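## Task

Take the 96-well plate out of plate nest N1 and place it in the yellow bin marked RECYCLE, one of three look-alike bins. It must rest there on its own, not supported by the robot, and every bin must be standing upright when you finish. Open the gripper and pull the arm away afterwards.

## Robot and tools

Robot: two 7-joint arms, left_arm and right_arm, each with a parallel gripper, both mounted on one vertical column behind the near edge of the table. Joint order per arm: shoulder pitch, shoulder roll, upper arm roll, elbow, forearm roll, wrist pitch, wrist yaw. Identical joint values on both arms give mirrored postures. The idle arm may be parked out of the way. Never let the arms collide or press on each other.

Frame: all reported positions share one scene frame in metres. z = 0 is the table top, +z is up, +x points forward across the table, and the origin sits 0.07 m behind the centre of the table's near edge. left_arm is on the +y side (robot's own left, unrelated to image sides). The robot may be rotated slightly about its column, and printed hand positions can be off, especially far out.

Gripper: its fingers extend along the gripper's +z axis and close along its y axis. end_effector_position is the midpoint between the pads when shut, a little under 1 cm behind the tips; closing pushes the tips roughly 17 mm further along +z.

execute_actions(actions): actions is a list of actions; each action is a list of 1 to 15 rows, each row lasting one 1/30 s step, and if fewer than 15 rows are given the final row repeats until 15 steps (0.5 s) pass. An empty list only returns state and images. Every row is a single list of 16 numbers in [-1, 1] covering both arms: left_arm's 7 joint values then its opening, then right_arm's 7 joint values then its opening. Joint values are offsets, not poses, measured from the arm's angles at the start of that action (for a call's first action, the last reported angles), never from the previous row. Scaling: 1.0 equals 0.9738 rad shoulder pitch, 0.9684 shoulder roll, 1.598 upper arm roll, 1.604 elbow, 3.238 forearm roll, 3.249 wrist pitch and wrist yaw. Opening is absolute: +1 fully open, -1 shut; a full close needs about 0.5 s or more.

Joint ranges (rad), both arms: shoulder pitch -1.396 to 2.000 on left_arm and -1.300 to 2.000 on right_arm; shoulder roll -0.175 to 2.000; upper arm roll -1.571 to 1.571; elbow 0.000 to 2.443; forearm roll -1.571 to 1.571; wrist pitch -0.785 to 0.785; wrist yaw -1.571 to 1.571. True ends may differ by up to 0.017 rad. An action that pushes a joint outward more than 0.017 rad past its range is rejected for both arms; if the first action is rejected or any action is malformed, the whole call does nothing. Requests beyond a real end are clipped, reported as "joint sent to its limit".

move(target, speed, blocking): target is one 16-number row laid out as above; its joint values are offsets from the "Joint positions" in the latest result that lists them, and the finger openings are absolute and sent immediately. All joints of both arms progress in step, so the hand traces a curve; paths take 0.5 to 10 s and ignore obstacles. speed (rad/s, 0.01 to 2, default 0.5) caps the joint with the longest path. The result adds a "move:" line: the ending (done, off_target, moving, held, fault), limits=held or limits=none, and each arm's joint furthest from target. With blocking=false the call returns after 0.5 s; use wait(0) to check, and call wait or stop before any other motion command. Faster contact means a harder hit; aiming further past a contact presses harder.

wait(seconds): 0 to 10; the robot keeps its last command and any running move continues. stop(): brakes a running move, needing some distance. zoom_image(camera, region): camera is cam_high, cam_low, cam_left_wrist or cam_right_wrist (all 504x504); region is [x0, y0, x1, y1] in pixels from the top-left, at most 504 by 504. finished_scene(scene): pass the current scene's integer number; this is final.

Results: each arm's gripper position (m) and end_effector_quat_wxyz; Joint positions and Joint velocities per arm (7 joints in rad and rad/s, then finger gap in m, 0.145 when open); Joint targets (what joints are currently driven toward); grip_measured (opening on the command scale). "joint command not followed" means a clearance check altered some joint targets. FAULT lines mean an arm stopped; MOTOR HOT appears at 85 °C, and at 100 °C an OVER-TEMPERATURE FAULT drops the hot motors until they cool. Holding loads heats motors, even while you think.

Motion caps: per step each joint's target stays within a lead of its measured angle: 0.0738 rad shoulder pitch, 0.0684 shoulder roll, 0.113 upper arm roll, 0.119 elbow, 0.403 forearm roll, 0.414 wrist pitch and yaw. Targets are also scaled back so the hand never aims more than 70 mm from where it is. Large offsets may therefore need several actions; finish incomplete ones with a new command.

Gripping: to hold, keep commanding an opening clearly under grip_measured; lower means tighter. Pads give about 10 N each on objects up to roughly 11 cm wide; closing fast can squeeze harder and may spring open. Brief external tugs on held parts or pushes on loose objects can happen.

Avoid: dropping the plate, slamming, hard pushes, tipping any bin, and knocking anything off the table. Release only when the entire plate is inside the bin, then retreat.

Each tool is called after ">>>" by a JSON object that holds its "op" and its "data", one argument or row to a line.

## Session

I'll start by looking at the scene.

>>> {"op": "execute_actions", "data": {
  "actions": []
}}

Scene clock: 0.00 s.
left_arm: end_effector_position=(+0.0733, +0.6080, +0.1287) grip_measured=+1.00 end_effector_quat_wxyz=(+0.481, -0.449, +0.696, +0.287) | right_arm: end_effector_position=(+0.1217, -0.2969, +0.2098) grip_measured=+1.00 end_effector_quat_wxyz=(+0.326, +0.330, +0.592, +0.659)
Joint positions: left_arm=[-0.129  1.123 -1.431  0.537 -0.148  0.611 -0.316  0.145] | right_arm=[-0.699  1.055 -0.2    1.239 -1.172 -0.533 -1.342  0.145]
Joint velocities: left_arm=[ 0.033 -0.055 -0.002  0.017  0.051  0.051 -0.007 -0.   ] | right_arm=[ 0.077 -0.077 -0.017  0.007 -0.081  0.066  0.066 -0.   ]
Joint targets: left_arm=[-0.129 1.123 -1.431 0.537 -0.148 0.611 -0.316] | right_arm=[-0.699 1.055 -0.200 1.239 -1.172 -0.533 -1.342]

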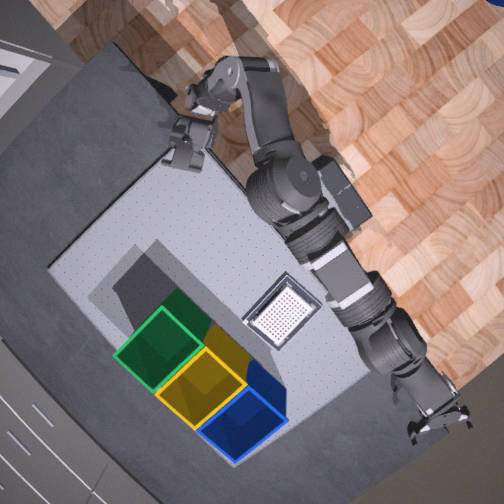

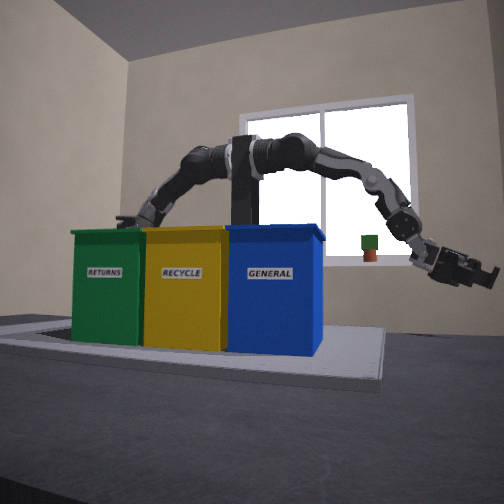

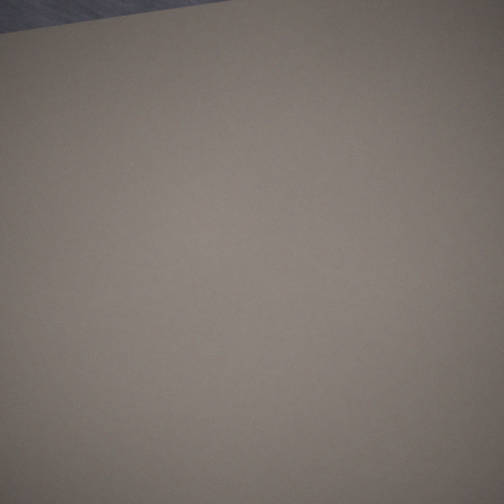

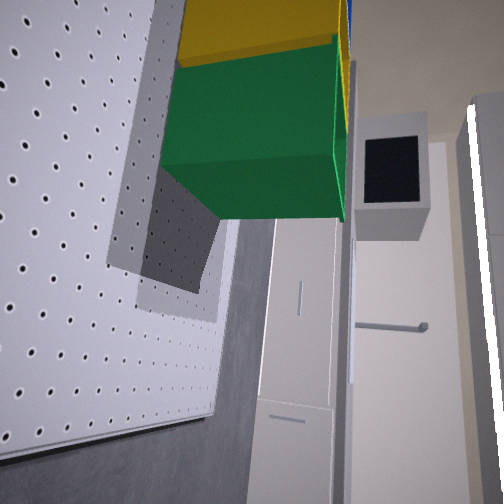

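>>> {"op": "zoom_image", "data": {
  "camera": "cam_high",
  "region": [100, 230, 350, 480]
}}

>>> {"op": "zoom_image", "data": {
  "camera": "cam_high",
  "region": [230, 260, 340, 370]
}}

>>> {"op": "zoom_image", "data": {
  "camera": "cam_high",
  "region": [130, 40, 380, 290]
}}

>>> {"op": "zoom_image", "data": {
  "camera": "cam_high",
  "region": [300, 280, 504, 484]
}}

Region (100, 230, 350, 480) of cam_high's 504x504 image, scaled by 2.016, with more detail than that image has.

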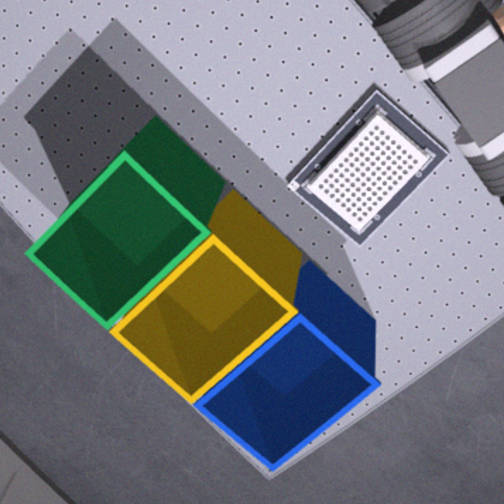

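Region (230, 260, 340, 370) of cam_high's 504x504 image, scaled by 4.582, with more detail than that image has.

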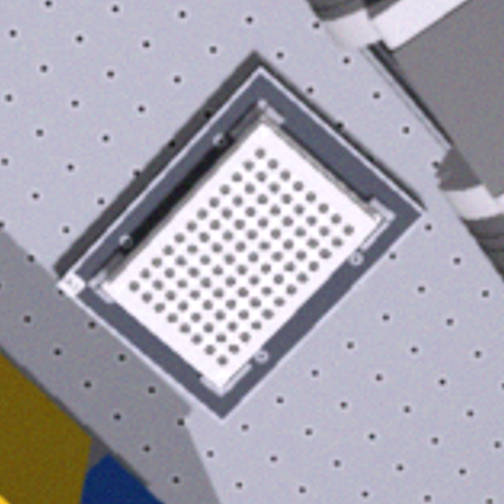

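Region (130, 40, 380, 290) of cam_high's 504x504 image, scaled by 2.016, with more detail than that image has.

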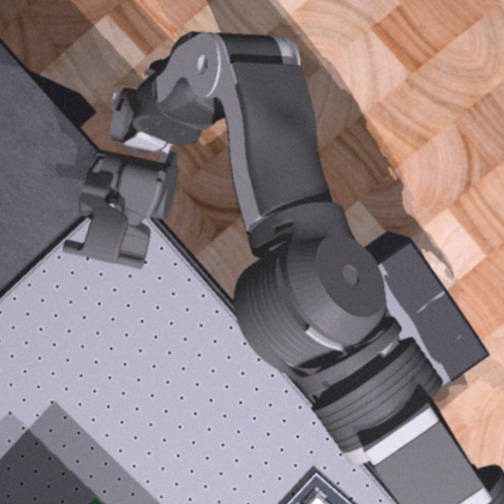

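Region (300, 280, 504, 484) of cam_high's 504x504 image, scaled by 2.471, with more detail than that image has.

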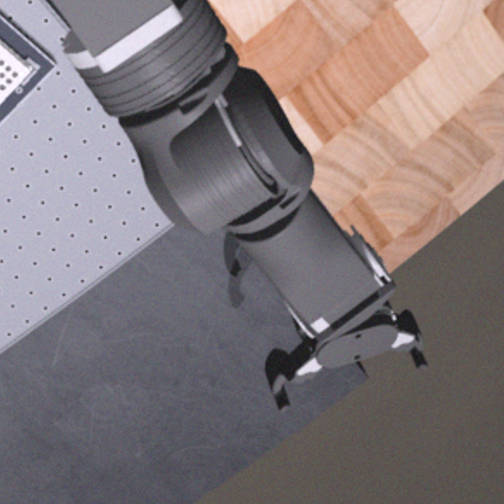

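>>> {"op": "zoom_image", "data": {
  "camera": "cam_high",
  "region": [30, 130, 230, 330]
}}

>>> {"op": "zoom_image", "data": {
  "camera": "cam_high",
  "region": [220, 320, 400, 500]
}}

>>> {"op": "zoom_image", "data": {
  "camera": "cam_low",
  "region": [40, 180, 400, 400]
}}

Region (30, 130, 230, 330) of cam_high's 504x504 image, scaled by 2.520, with more detail than that image has.

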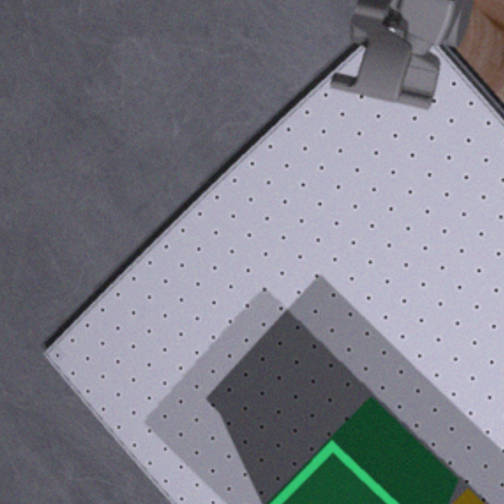

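Region (220, 320, 400, 500) of cam_high's 504x504 image, scaled by 2.800, with more detail than that image has.

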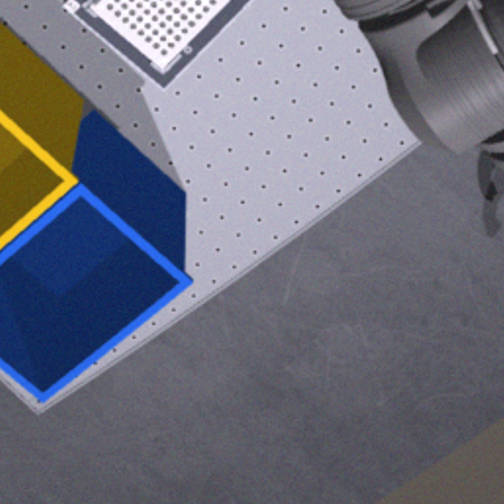

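Region (40, 180, 400, 400) of cam_low's 504x504 image, scaled by 1.400, with more detail than that image has.

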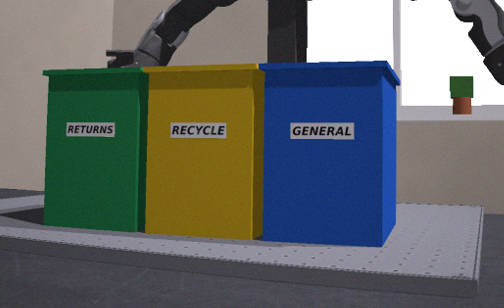

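>>> {"op": "zoom_image", "data": {
  "camera": "cam_high",
  "region": [40, 190, 150, 300]
}}

>>> {"op": "zoom_image", "data": {
  "camera": "cam_high",
  "region": [130, 130, 240, 240]
}}

>>> {"op": "zoom_image", "data": {
  "camera": "cam_high",
  "region": [180, 200, 290, 310]
}}

>>> {"op": "zoom_image", "data": {
  "camera": "cam_high",
  "region": [270, 310, 380, 420]
}}

Region (40, 190, 150, 300) of cam_high's 504x504 image, scaled by 4.582, with more detail than that image has.

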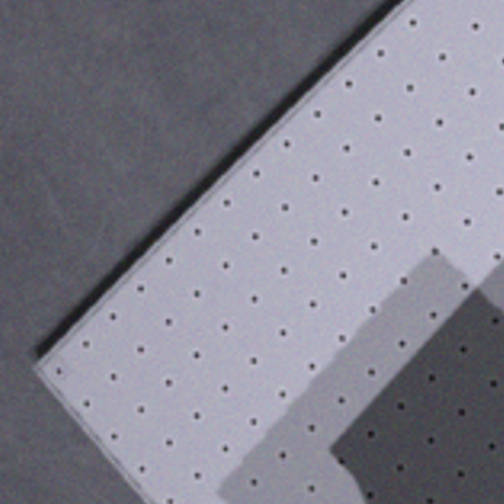

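Region (130, 130, 240, 240) of cam_high's 504x504 image, scaled by 4.582, with more detail than that image has.

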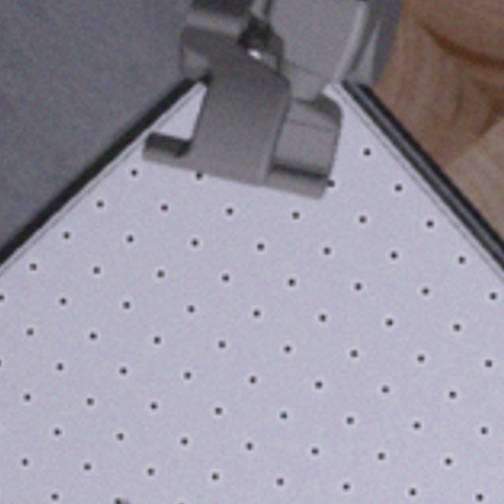

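Region (180, 200, 290, 310) of cam_high's 504x504 image, scaled by 4.582, with more detail than that image has.

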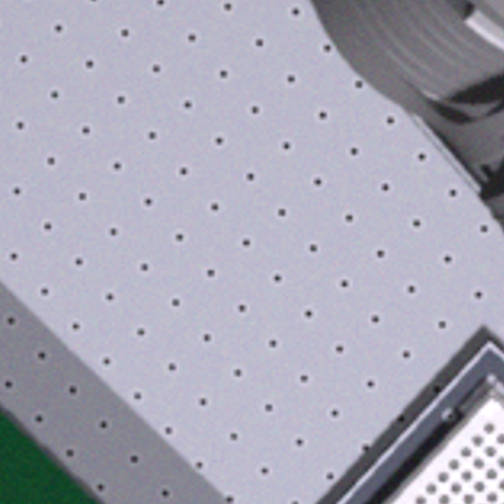

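Region (270, 310, 380, 420) of cam_high's 504x504 image, scaled by 4.582, with more detail than that image has.

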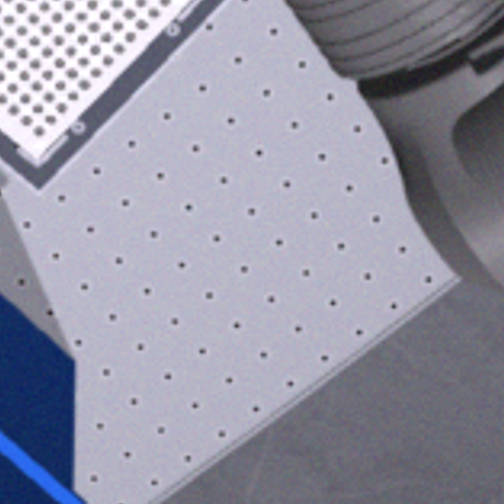

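>>> {"op": "zoom_image", "data": {
  "camera": "cam_low",
  "region": [384, 190, 504, 310]
}}

>>> {"op": "zoom_image", "data": {
  "camera": "cam_high",
  "region": [390, 370, 490, 470]
}}

>>> {"op": "zoom_image", "data": {
  "camera": "cam_high",
  "region": [145, 335, 255, 445]
}}

Region (384, 190, 504, 310) of cam_low's 504x504 image, scaled by 4.200, with more detail than that image has.

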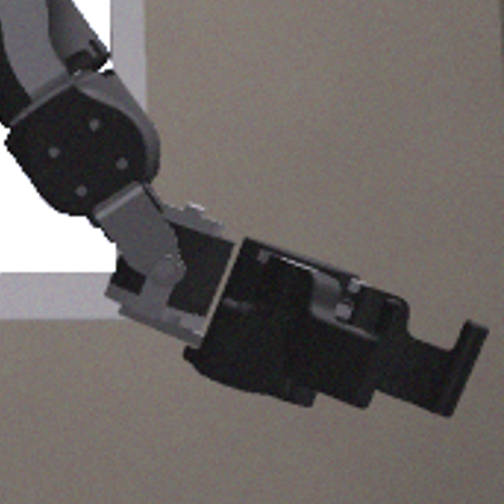

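Region (390, 370, 490, 470) of cam_high's 504x504 image, scaled by 5.040, with more detail than that image has.

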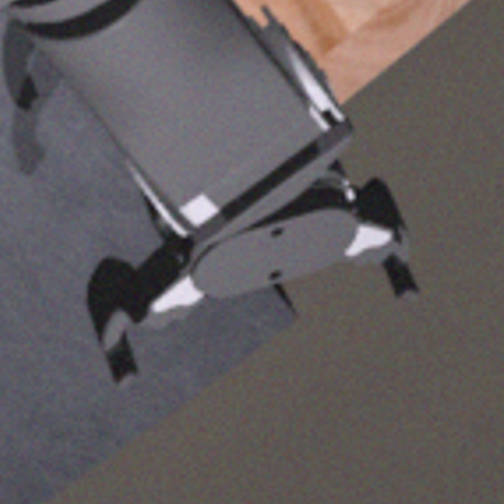

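Region (145, 335, 255, 445) of cam_high's 504x504 image, scaled by 4.582, with more detail than that image has.

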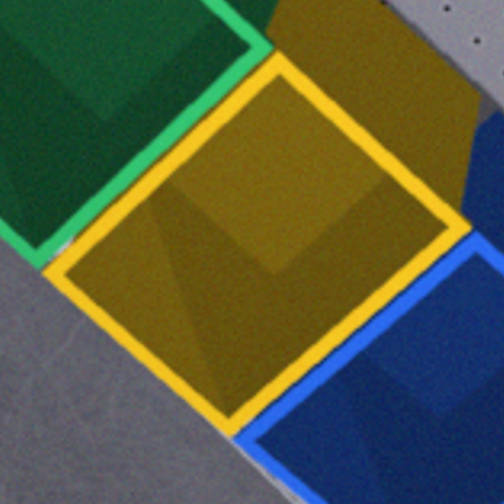

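>>> {"op": "move", "data": {
  "target": [0.2352,0.3377,0.3323,0.6004,-0.0778,-0.0957,0.0973,1,0,0,0,0,0,0,0,1],
  "speed": 1.2
}}

Scene clock: 11.40 s.
left_arm: end_effector_position=(+0.2924, +0.3832, +0.1789) grip_measured=+1.00 end_effector_quat_wxyz=(+0.402, -0.533, +0.726, -0.165) | right_arm: end_effector_position=(+0.1217, -0.2969, +0.2098) grip_measured=+1.00 end_effector_quat_wxyz=(+0.326, +0.330, +0.592, +0.659)
Joint positions: left_arm=[ 0.1    1.448 -0.902  1.5   -0.399  0.303 -0.006  0.145] | right_arm=[-0.699  1.055 -0.2    1.239 -1.172 -0.533 -1.342  0.145]
Joint velocities: left_arm=[-0.055  0.033 -0.022  0.002 -0.007 -0.007  0.022 -0.   ] | right_arm=[-0.077  0.099  0.012 -0.017  0.081  0.095 -0.066 -0.   ]
Joint targets: left_arm=[0.100 1.450 -0.900 1.499 -0.400 0.300 0.000] | right_arm=[-0.699 1.055 -0.200 1.239 -1.172 -0.533 -1.342]
move: done; limits=none; left_arm: farthest joint: the wrist yaw, 0.006 radians from its target (0.316 radians at the start); right_arm: farthest joint: the shoulder pitch, 0.000 radians from its target (0.000 radians at the start)

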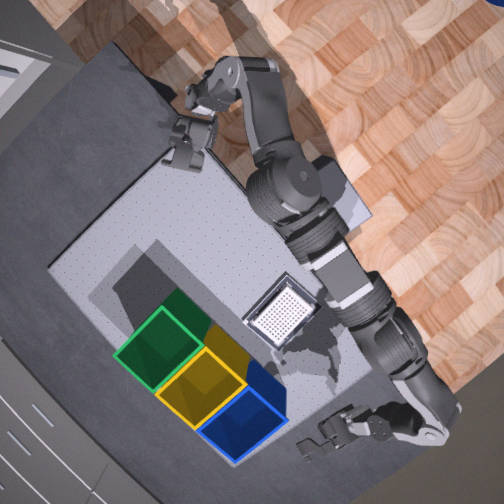

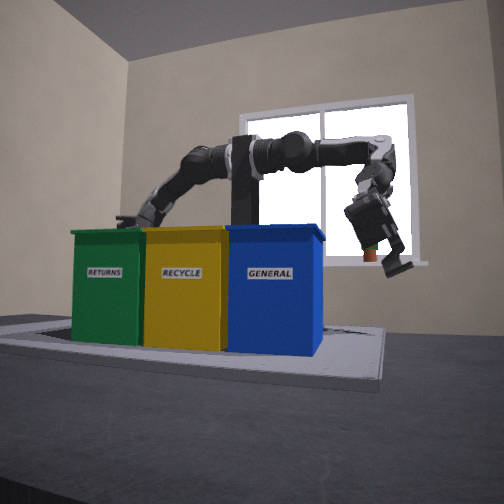

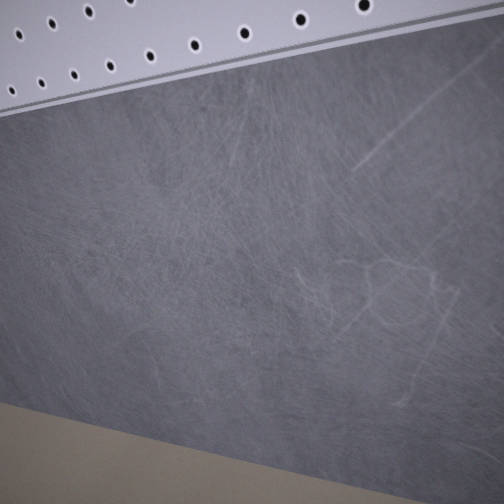

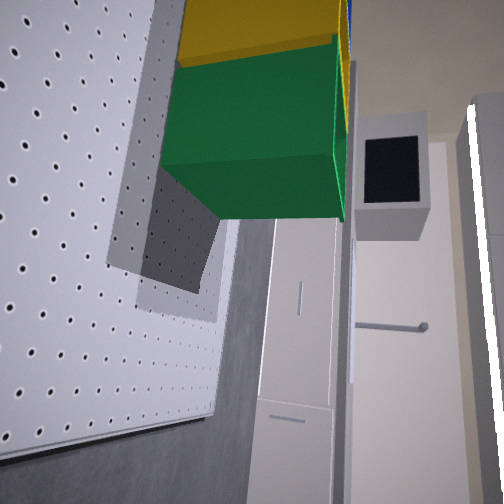

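>>> {"op": "move", "data": {
  "target": [0,-0.2045,-0.0926,0.1247,-0.0930,-0.0933,0.2942,0.2,0,0,0,0,0,0,0,1],
  "speed": 1.8
}}

Scene clock: 13.63 s.
left_arm: end_effector_position=(+0.1224, +0.2919, +0.0772) grip_measured=+0.20 end_effector_quat_wxyz=(-0.014, -0.405, +0.910, +0.093) | right_arm: end_effector_position=(+0.1217, -0.2969, +0.2098) grip_measured=+1.00 end_effector_quat_wxyz=(+0.326, +0.330, +0.592, +0.659)
Joint positions: left_arm=[ 0.1    1.252 -1.047  1.699 -0.698  0.003  0.944  0.09 ] | right_arm=[-0.699  1.055 -0.2    1.239 -1.172 -0.533 -1.342  0.145]
Joint velocities: left_arm=[-0.055  0.033 -0.017  0.002 -0.037 -0.022 -0.037 -0.   ] | right_arm=[-0.033 -0.033 -0.002 -0.007  0.037 -0.007 -0.022  0.   ]
Joint targets: left_arm=[0.100 1.250 -1.050 1.700 -0.700 0.000 0.950] | right_arm=[-0.699 1.055 -0.200 1.239 -1.172 -0.533 -1.342]
move: done; limits=none; left_arm: farthest joint: the wrist yaw, 0.006 radians from its target (0.956 radians at the start); right_arm: farthest joint: the shoulder pitch, 0.000 radians from its target (0.000 radians at the start)

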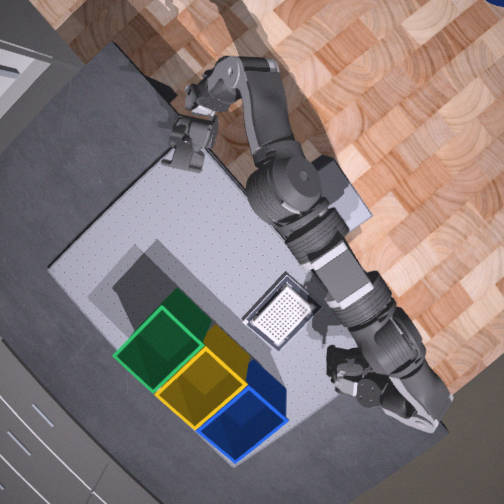

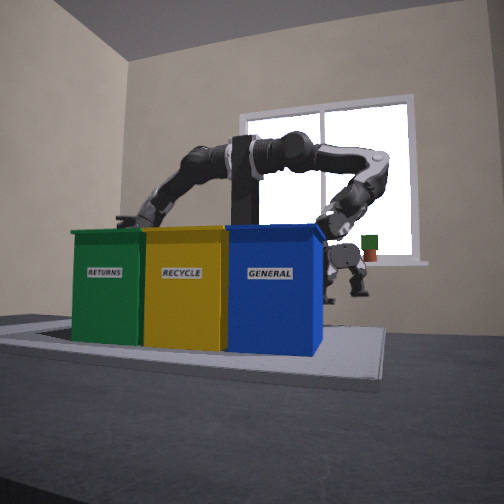

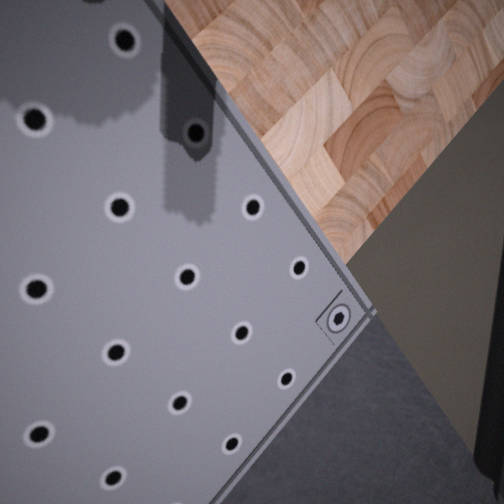

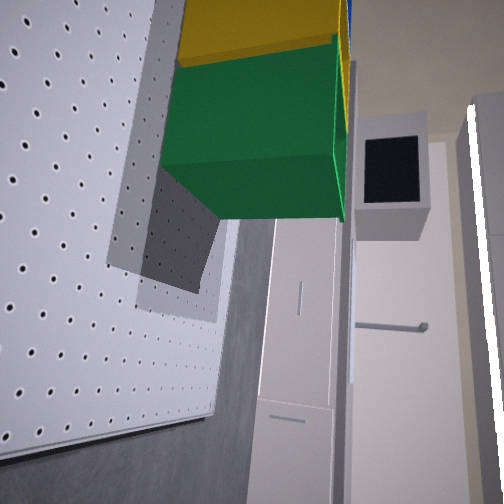

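>>> {"op": "move", "data": {
  "target": [0.4698,-0.5176,-0.1034,0.1029,-0.0441,-0.1028,0.1400,0.55,0,0,0,0,0,0,0,1],
  "speed": 1.0
}}

Scene clock: 15.77 s.
left_arm: end_effector_position=(+0.1877, +0.1006, +0.1277) grip_measured=+0.55 end_effector_quat_wxyz=(+0.000, -0.054, +0.999, -0.004) | right_arm: end_effector_position=(+0.1217, -0.2969, +0.2098) grip_measured=+1.00 end_effector_quat_wxyz=(+0.326, +0.330, +0.592, +0.659)
Joint positions: left_arm=[ 0.557  0.75  -1.208  1.863 -0.839 -0.328  1.393  0.115] | right_arm=[-0.699  1.055 -0.2    1.239 -1.172 -0.533 -1.342  0.145]
Joint velocities: left_arm=[ 0.033 -0.055  0.022 -0.017 -0.022  0.022  0.022  0.   ] | right_arm=[ 0.033 -0.011  0.012  0.007 -0.051 -0.081  0.022  0.   ]
Joint targets: left_arm=[0.557 0.751 -1.212 1.864 -0.841 -0.331 1.399] | right_arm=[-0.699 1.055 -0.200 1.239 -1.172 -0.533 -1.342]
move: done; limits=none; left_arm: farthest joint: the wrist yaw, 0.006 radians from its target (0.455 radians at the start); right_arm: farthest joint: the shoulder pitch, 0.000 radians from its target (0.000 radians at the start)

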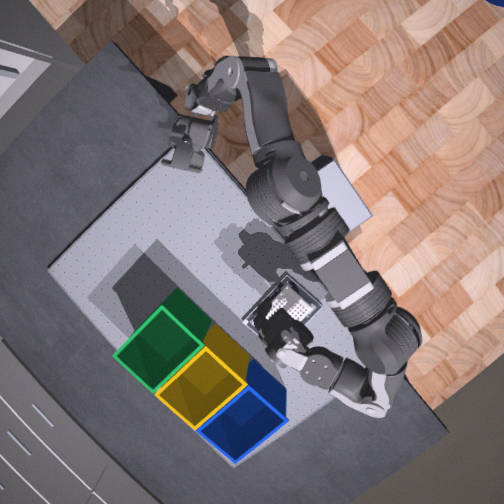

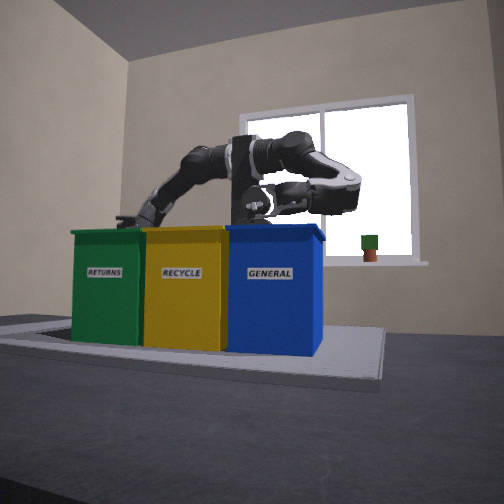

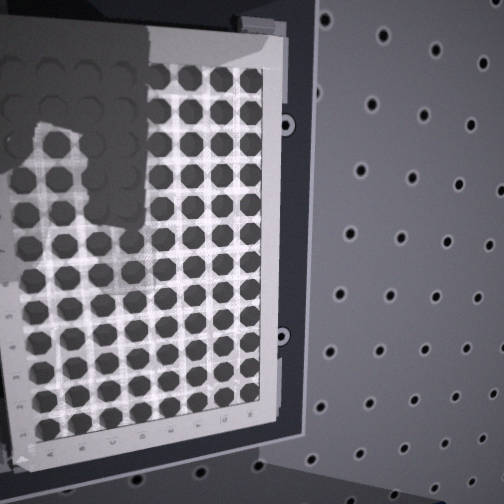

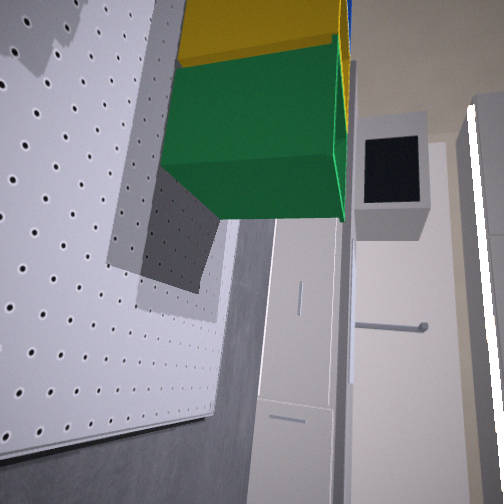

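>>> {"op": "zoom_image", "data": {
  "camera": "cam_high",
  "region": [225, 255, 345, 375]
}}

>>> {"op": "zoom_image", "data": {
  "camera": "cam_left_wrist",
  "region": [200, 0, 340, 140]
}}

>>> {"op": "zoom_image", "data": {
  "camera": "cam_left_wrist",
  "region": [200, 310, 340, 450]
}}

Region (225, 255, 345, 375) of cam_high's 504x504 image, scaled by 4.200, with more detail than that image has.

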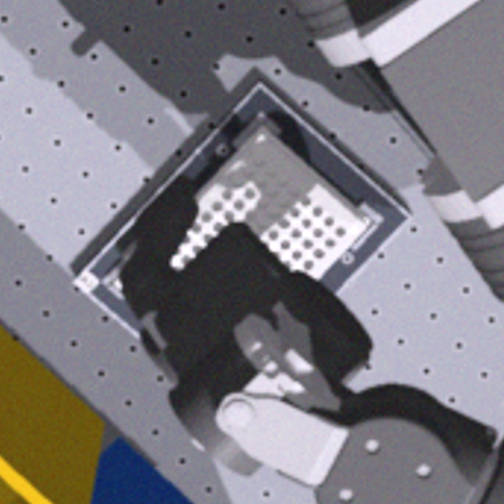

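Region (200, 0, 340, 140) of cam_left_wrist's 504x504 image, scaled by 3.600, with more detail than that image has.

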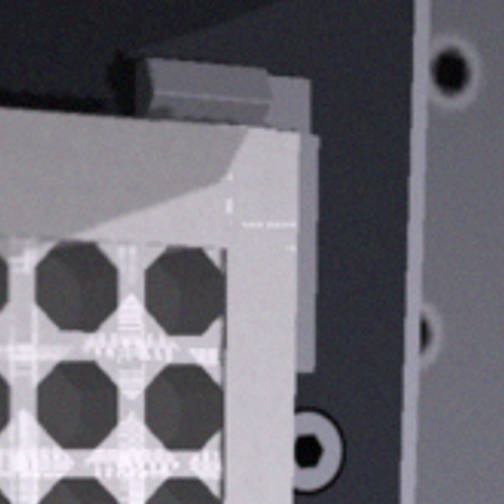

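Region (200, 310, 340, 450) of cam_left_wrist's 504x504 image, scaled by 3.600, with more detail than that image has.

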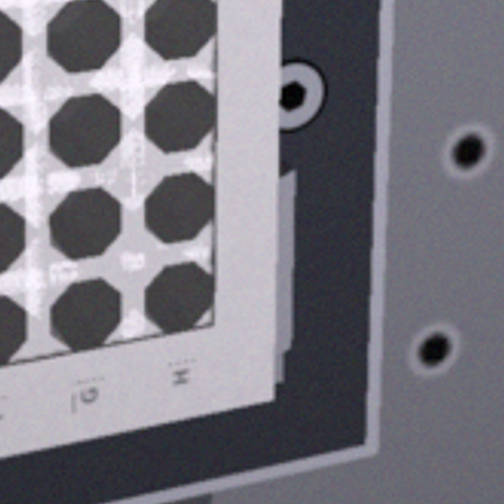

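>>> {"op": "move", "data": {
  "target": [-0.1883,-0.1152,0.0750,-0.1458,-0.0689,-0.0380,-0.0419,-0.2,0,0,0,0,0,0,0,1],
  "speed": 0.6
}}

Scene clock: 19.50 s.
left_arm: end_effector_position=(+0.1892, +0.1070, +0.0741) grip_measured=-0.20 end_effector_quat_wxyz=(-0.001, -0.061, +0.998, +0.003) | right_arm: end_effector_position=(+0.1217, -0.2969, +0.2098) grip_measured=+1.00 end_effector_quat_wxyz=(+0.326, +0.330, +0.592, +0.659)
Joint positions: left_arm=[ 0.372  0.64  -1.09   1.631 -1.061 -0.449  1.263  0.061] | right_arm=[-0.699  1.055 -0.2    1.239 -1.172 -0.533 -1.342  0.145]
Joint velocities: left_arm=[-0.011 -0.033  0.012 -0.012  0.037  0.022 -0.007 -0.   ] | right_arm=[-0.011  0.055  0.007  0.002  0.022  0.051 -0.022 -0.   ]
Joint targets: left_arm=[0.373 0.639 -1.088 1.630 -1.062 -0.452 1.257] | right_arm=[-0.699 1.055 -0.200 1.239 -1.172 -0.533 -1.342]
move: done; limits=none; left_arm: farthest joint: the wrist yaw, 0.006 radians from its target (0.136 radians at the start); right_arm: farthest joint: the shoulder pitch, 0.000 radians from its target (0.000 radians at the start)

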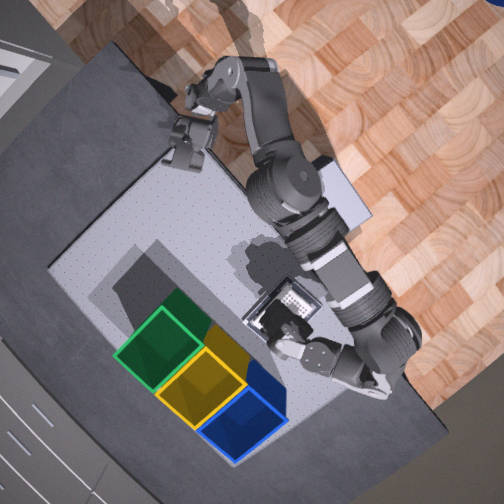

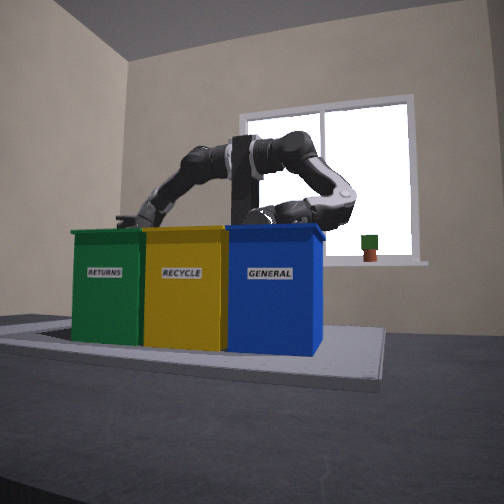

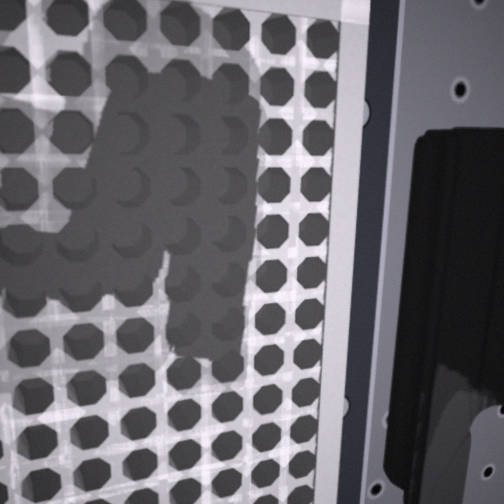

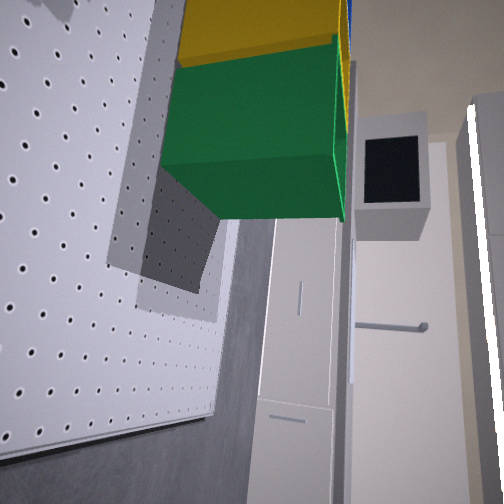

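>>> {"op": "zoom_image", "data": {
  "camera": "cam_left_wrist",
  "region": [304, 304, 504, 504]
}}

>>> {"op": "zoom_image", "data": {
  "camera": "cam_high",
  "region": [235, 265, 335, 365]
}}

Region (304, 304, 504, 504) of cam_left_wrist's 504x504 image, scaled by 2.520, with more detail than that image has.

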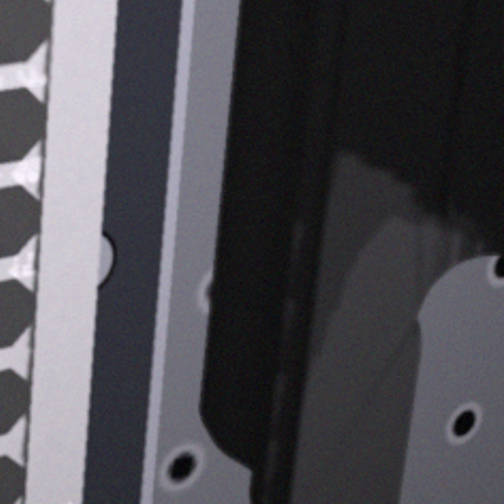

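Region (235, 265, 335, 365) of cam_high's 504x504 image, scaled by 5.040, with more detail than that image has.

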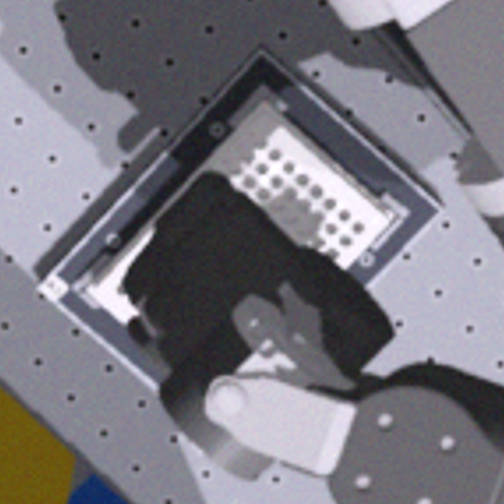

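>>> {"op": "move", "data": {
  "target": [-0.0414,-0.0613,0.0161,-0.1074,-0.0381,-0.0193,-0.0463,0.5,0,0,0,0,0,0,0,1],
  "speed": 0.4
}}

Scene clock: 22.30 s.
left_arm: end_effector_position=(+0.1936, +0.1123, +0.0427) grip_measured=+0.50 end_effector_quat_wxyz=(-0.000, -0.060, +0.998, +0.000) | right_arm: end_effector_position=(+0.1217, -0.2969, +0.2098) grip_measured=+1.00 end_effector_quat_wxyz=(+0.326, +0.330, +0.592, +0.659)
Joint positions: left_arm=[ 0.333  0.583 -1.067  1.461 -1.182 -0.509  1.118  0.112] | right_arm=[-0.699  1.055 -0.2    1.239 -1.172 -0.533 -1.342  0.145]
Joint velocities: left_arm=[-0.011 -0.011  0.002 -0.007 -0.037 -0.007  0.051  0.   ] | right_arm=[-0.077  0.033 -0.007 -0.002  0.11  -0.022 -0.007  0.   ]
Joint targets: left_arm=[0.332 0.581 -1.065 1.459 -1.184 -0.512 1.112] | right_arm=[-0.699 1.055 -0.200 1.239 -1.172 -0.533 -1.342]
move: done; limits=none; left_arm: farthest joint: the wrist yaw, 0.006 radians from its target (0.150 radians at the start); right_arm: farthest joint: the shoulder pitch, 0.000 radians from its target (0.000 radians at the start)

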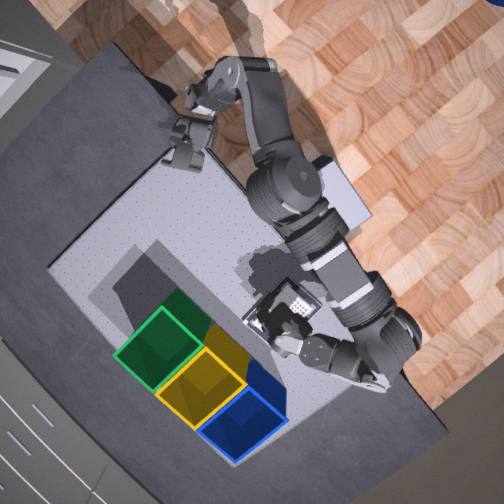

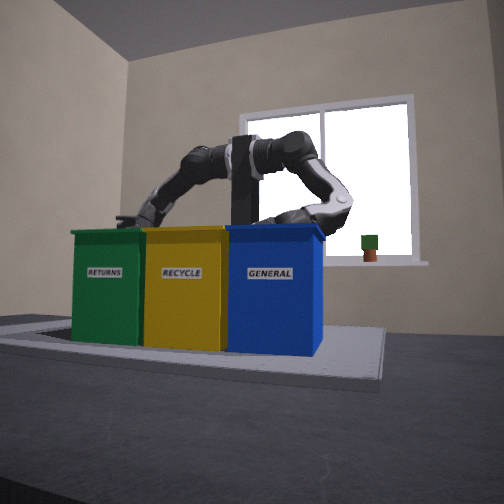

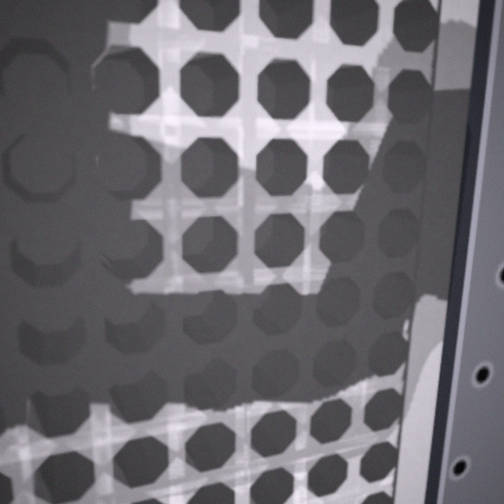

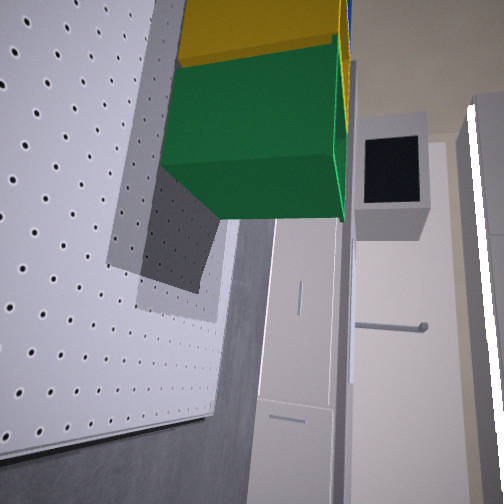

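>>> {"op": "execute_actions", "data": {
  "actions": [
    [[-0.001,-0.002,0.001,-0.001,-0.0006,0,0,0.03,0,0,0,0,0,0,0,1]]
  ]
}}

Scene clock: 24.27 s.
left_arm: end_effector_position=(+0.1936, +0.1123, +0.0427) grip_measured=+0.03 end_effector_quat_wxyz=(-0.000, -0.060, +0.998, +0.000) | right_arm: end_effector_position=(+0.1217, -0.2969, +0.2098) grip_measured=+1.00 end_effector_quat_wxyz=(+0.326, +0.330, +0.592, +0.659)
Joint positions: left_arm=[ 0.333  0.583 -1.067  1.461 -1.182 -0.509  1.118  0.078] | right_arm=[-0.699  1.055 -0.2    1.239 -1.172 -0.533 -1.342  0.145]
Joint velocities: left_arm=[ 0.011  0.033 -0.002 -0.012 -0.037 -0.007  0.037 -0.   ] | right_arm=[ 0.033 -0.011 -0.017 -0.002 -0.007  0.022  0.037  0.   ]
Joint targets: left_arm=[0.332 0.581 -1.066 1.460 -1.184 -0.509 1.118] | right_arm=[-0.699 1.055 -0.200 1.239 -1.172 -0.533 -1.342]

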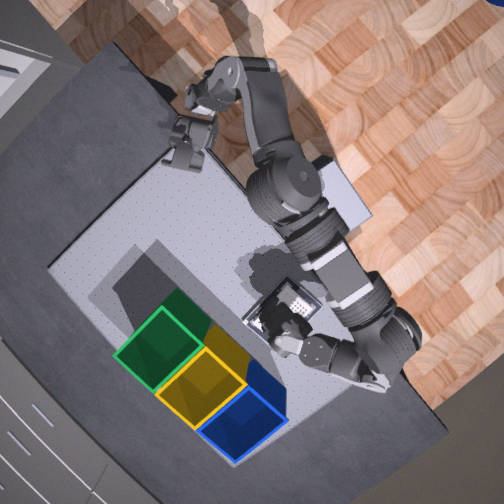

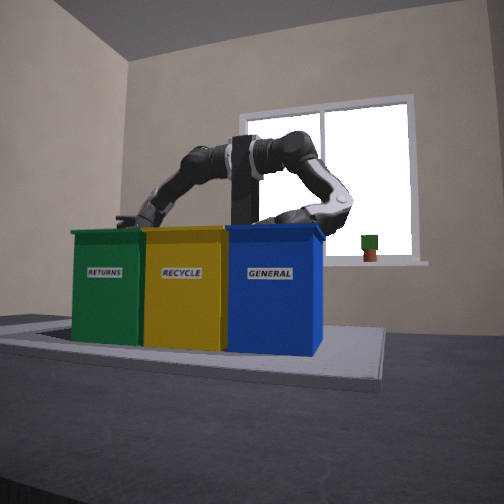

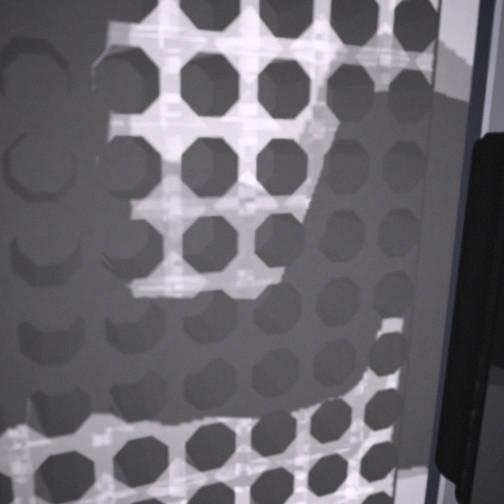

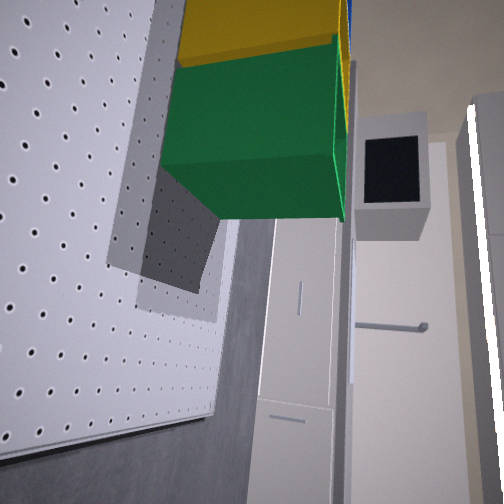

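>>> {"op": "execute_actions", "data": {
  "actions": []
}}

Scene clock: 24.80 s.
left_arm: end_effector_position=(+0.1936, +0.1123, +0.0427) grip_measured=+0.03 end_effector_quat_wxyz=(-0.000, -0.060, +0.998, +0.000) | right_arm: end_effector_position=(+0.1217, -0.2969, +0.2098) grip_measured=+1.00 end_effector_quat_wxyz=(+0.326, +0.330, +0.592, +0.659)
Joint positions: left_arm=[ 0.333  0.583 -1.067  1.461 -1.182 -0.509  1.118  0.078] | right_arm=[-0.699  1.055 -0.2    1.239 -1.172 -0.533 -1.342  0.145]
Joint velocities: left_arm=[-0.099 -0.055 -0.002 -0.017  0.066  0.081 -0.022 -0.   ] | right_arm=[-0.121 -0.033 -0.002 -0.002  0.007 -0.037 -0.051  0.   ]
Joint targets: left_arm=[0.332 0.581 -1.066 1.460 -1.184 -0.509 1.118] | right_arm=[-0.699 1.055 -0.200 1.239 -1.172 -0.533 -1.342]

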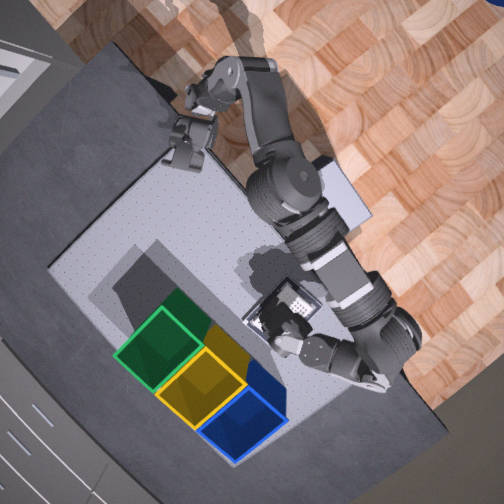

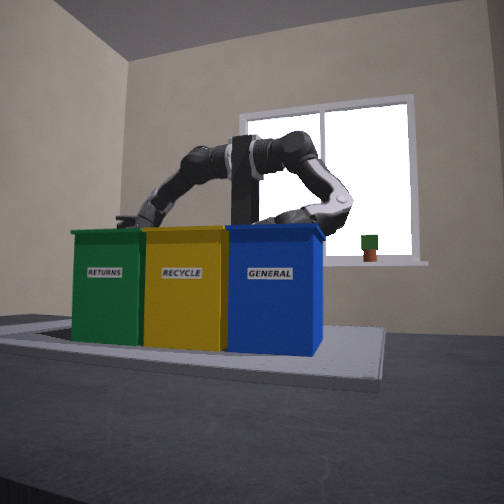

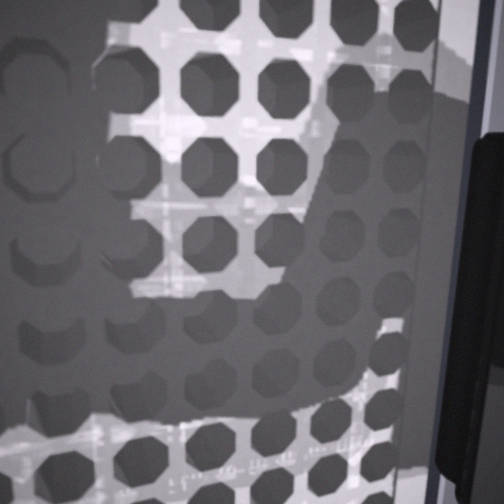

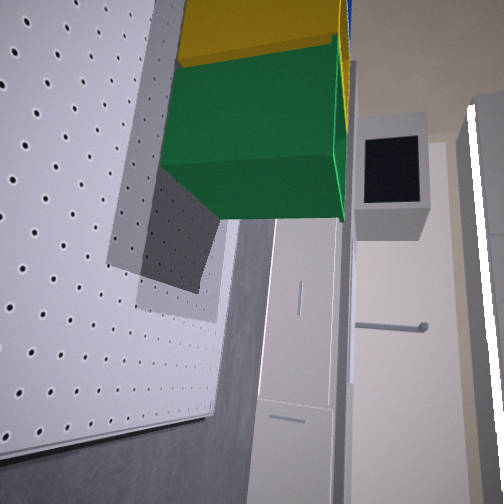

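>>> {"op": "execute_actions", "data": {
  "actions": [
    [[0,0,0,0,0,0,0,0.5,0,0,0,0,0,0,0,1]]
  ]
}}

>>> {"op": "zoom_image", "data": {
  "camera": "cam_high",
  "region": [230, 260, 340, 370]
}}

Scene clock: 25.43 s.
left_arm: end_effector_position=(+0.1936, +0.1123, +0.0427) grip_measured=+0.50 end_effector_quat_wxyz=(-0.000, -0.060, +0.998, +0.000) | right_arm: end_effector_position=(+0.1217, -0.2969, +0.2098) grip_measured=+1.00 end_effector_quat_wxyz=(+0.326, +0.330, +0.592, +0.659)
Joint positions: left_arm=[ 0.333  0.583 -1.067  1.461 -1.182 -0.509  1.118  0.112] | right_arm=[-0.699  1.055 -0.2    1.239 -1.172 -0.533 -1.342  0.145]
Joint velocities: left_arm=[-0.055  0.011 -0.007  0.002 -0.007 -0.007 -0.051 -0.   ] | right_arm=[ 0.077 -0.055 -0.002 -0.002 -0.066 -0.051 -0.066  0.   ]
Joint targets: left_arm=[0.333 0.583 -1.067 1.461 -1.182 -0.509 1.118] | right_arm=[-0.699 1.055 -0.200 1.239 -1.172 -0.533 -1.342]

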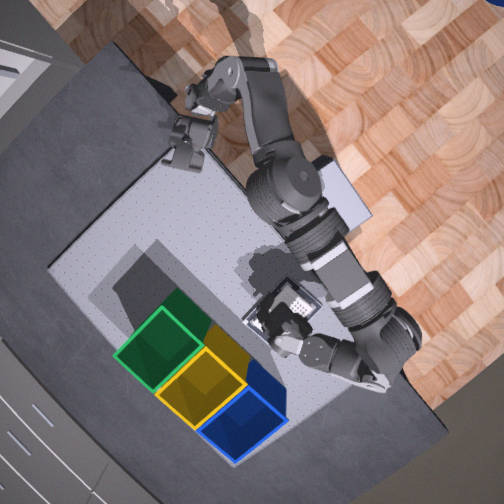

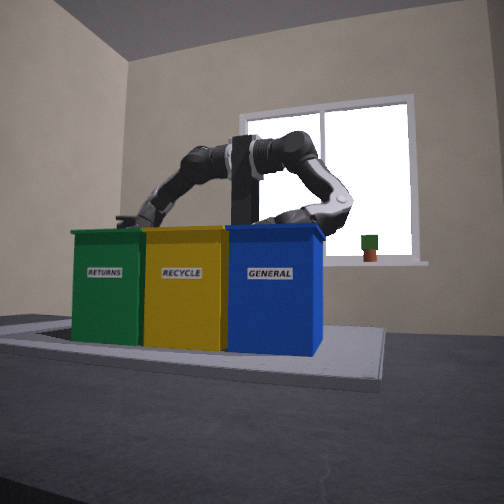

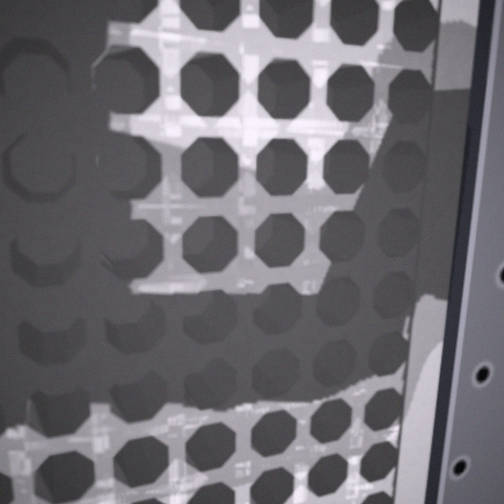

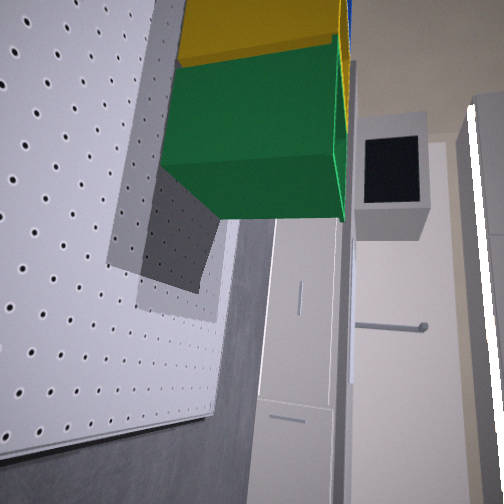

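Region (230, 260, 340, 370) of cam_high's 504x504 image, scaled by 4.582, with more detail than that image has.

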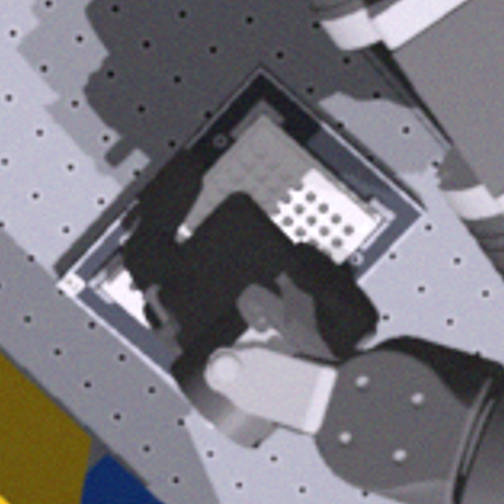

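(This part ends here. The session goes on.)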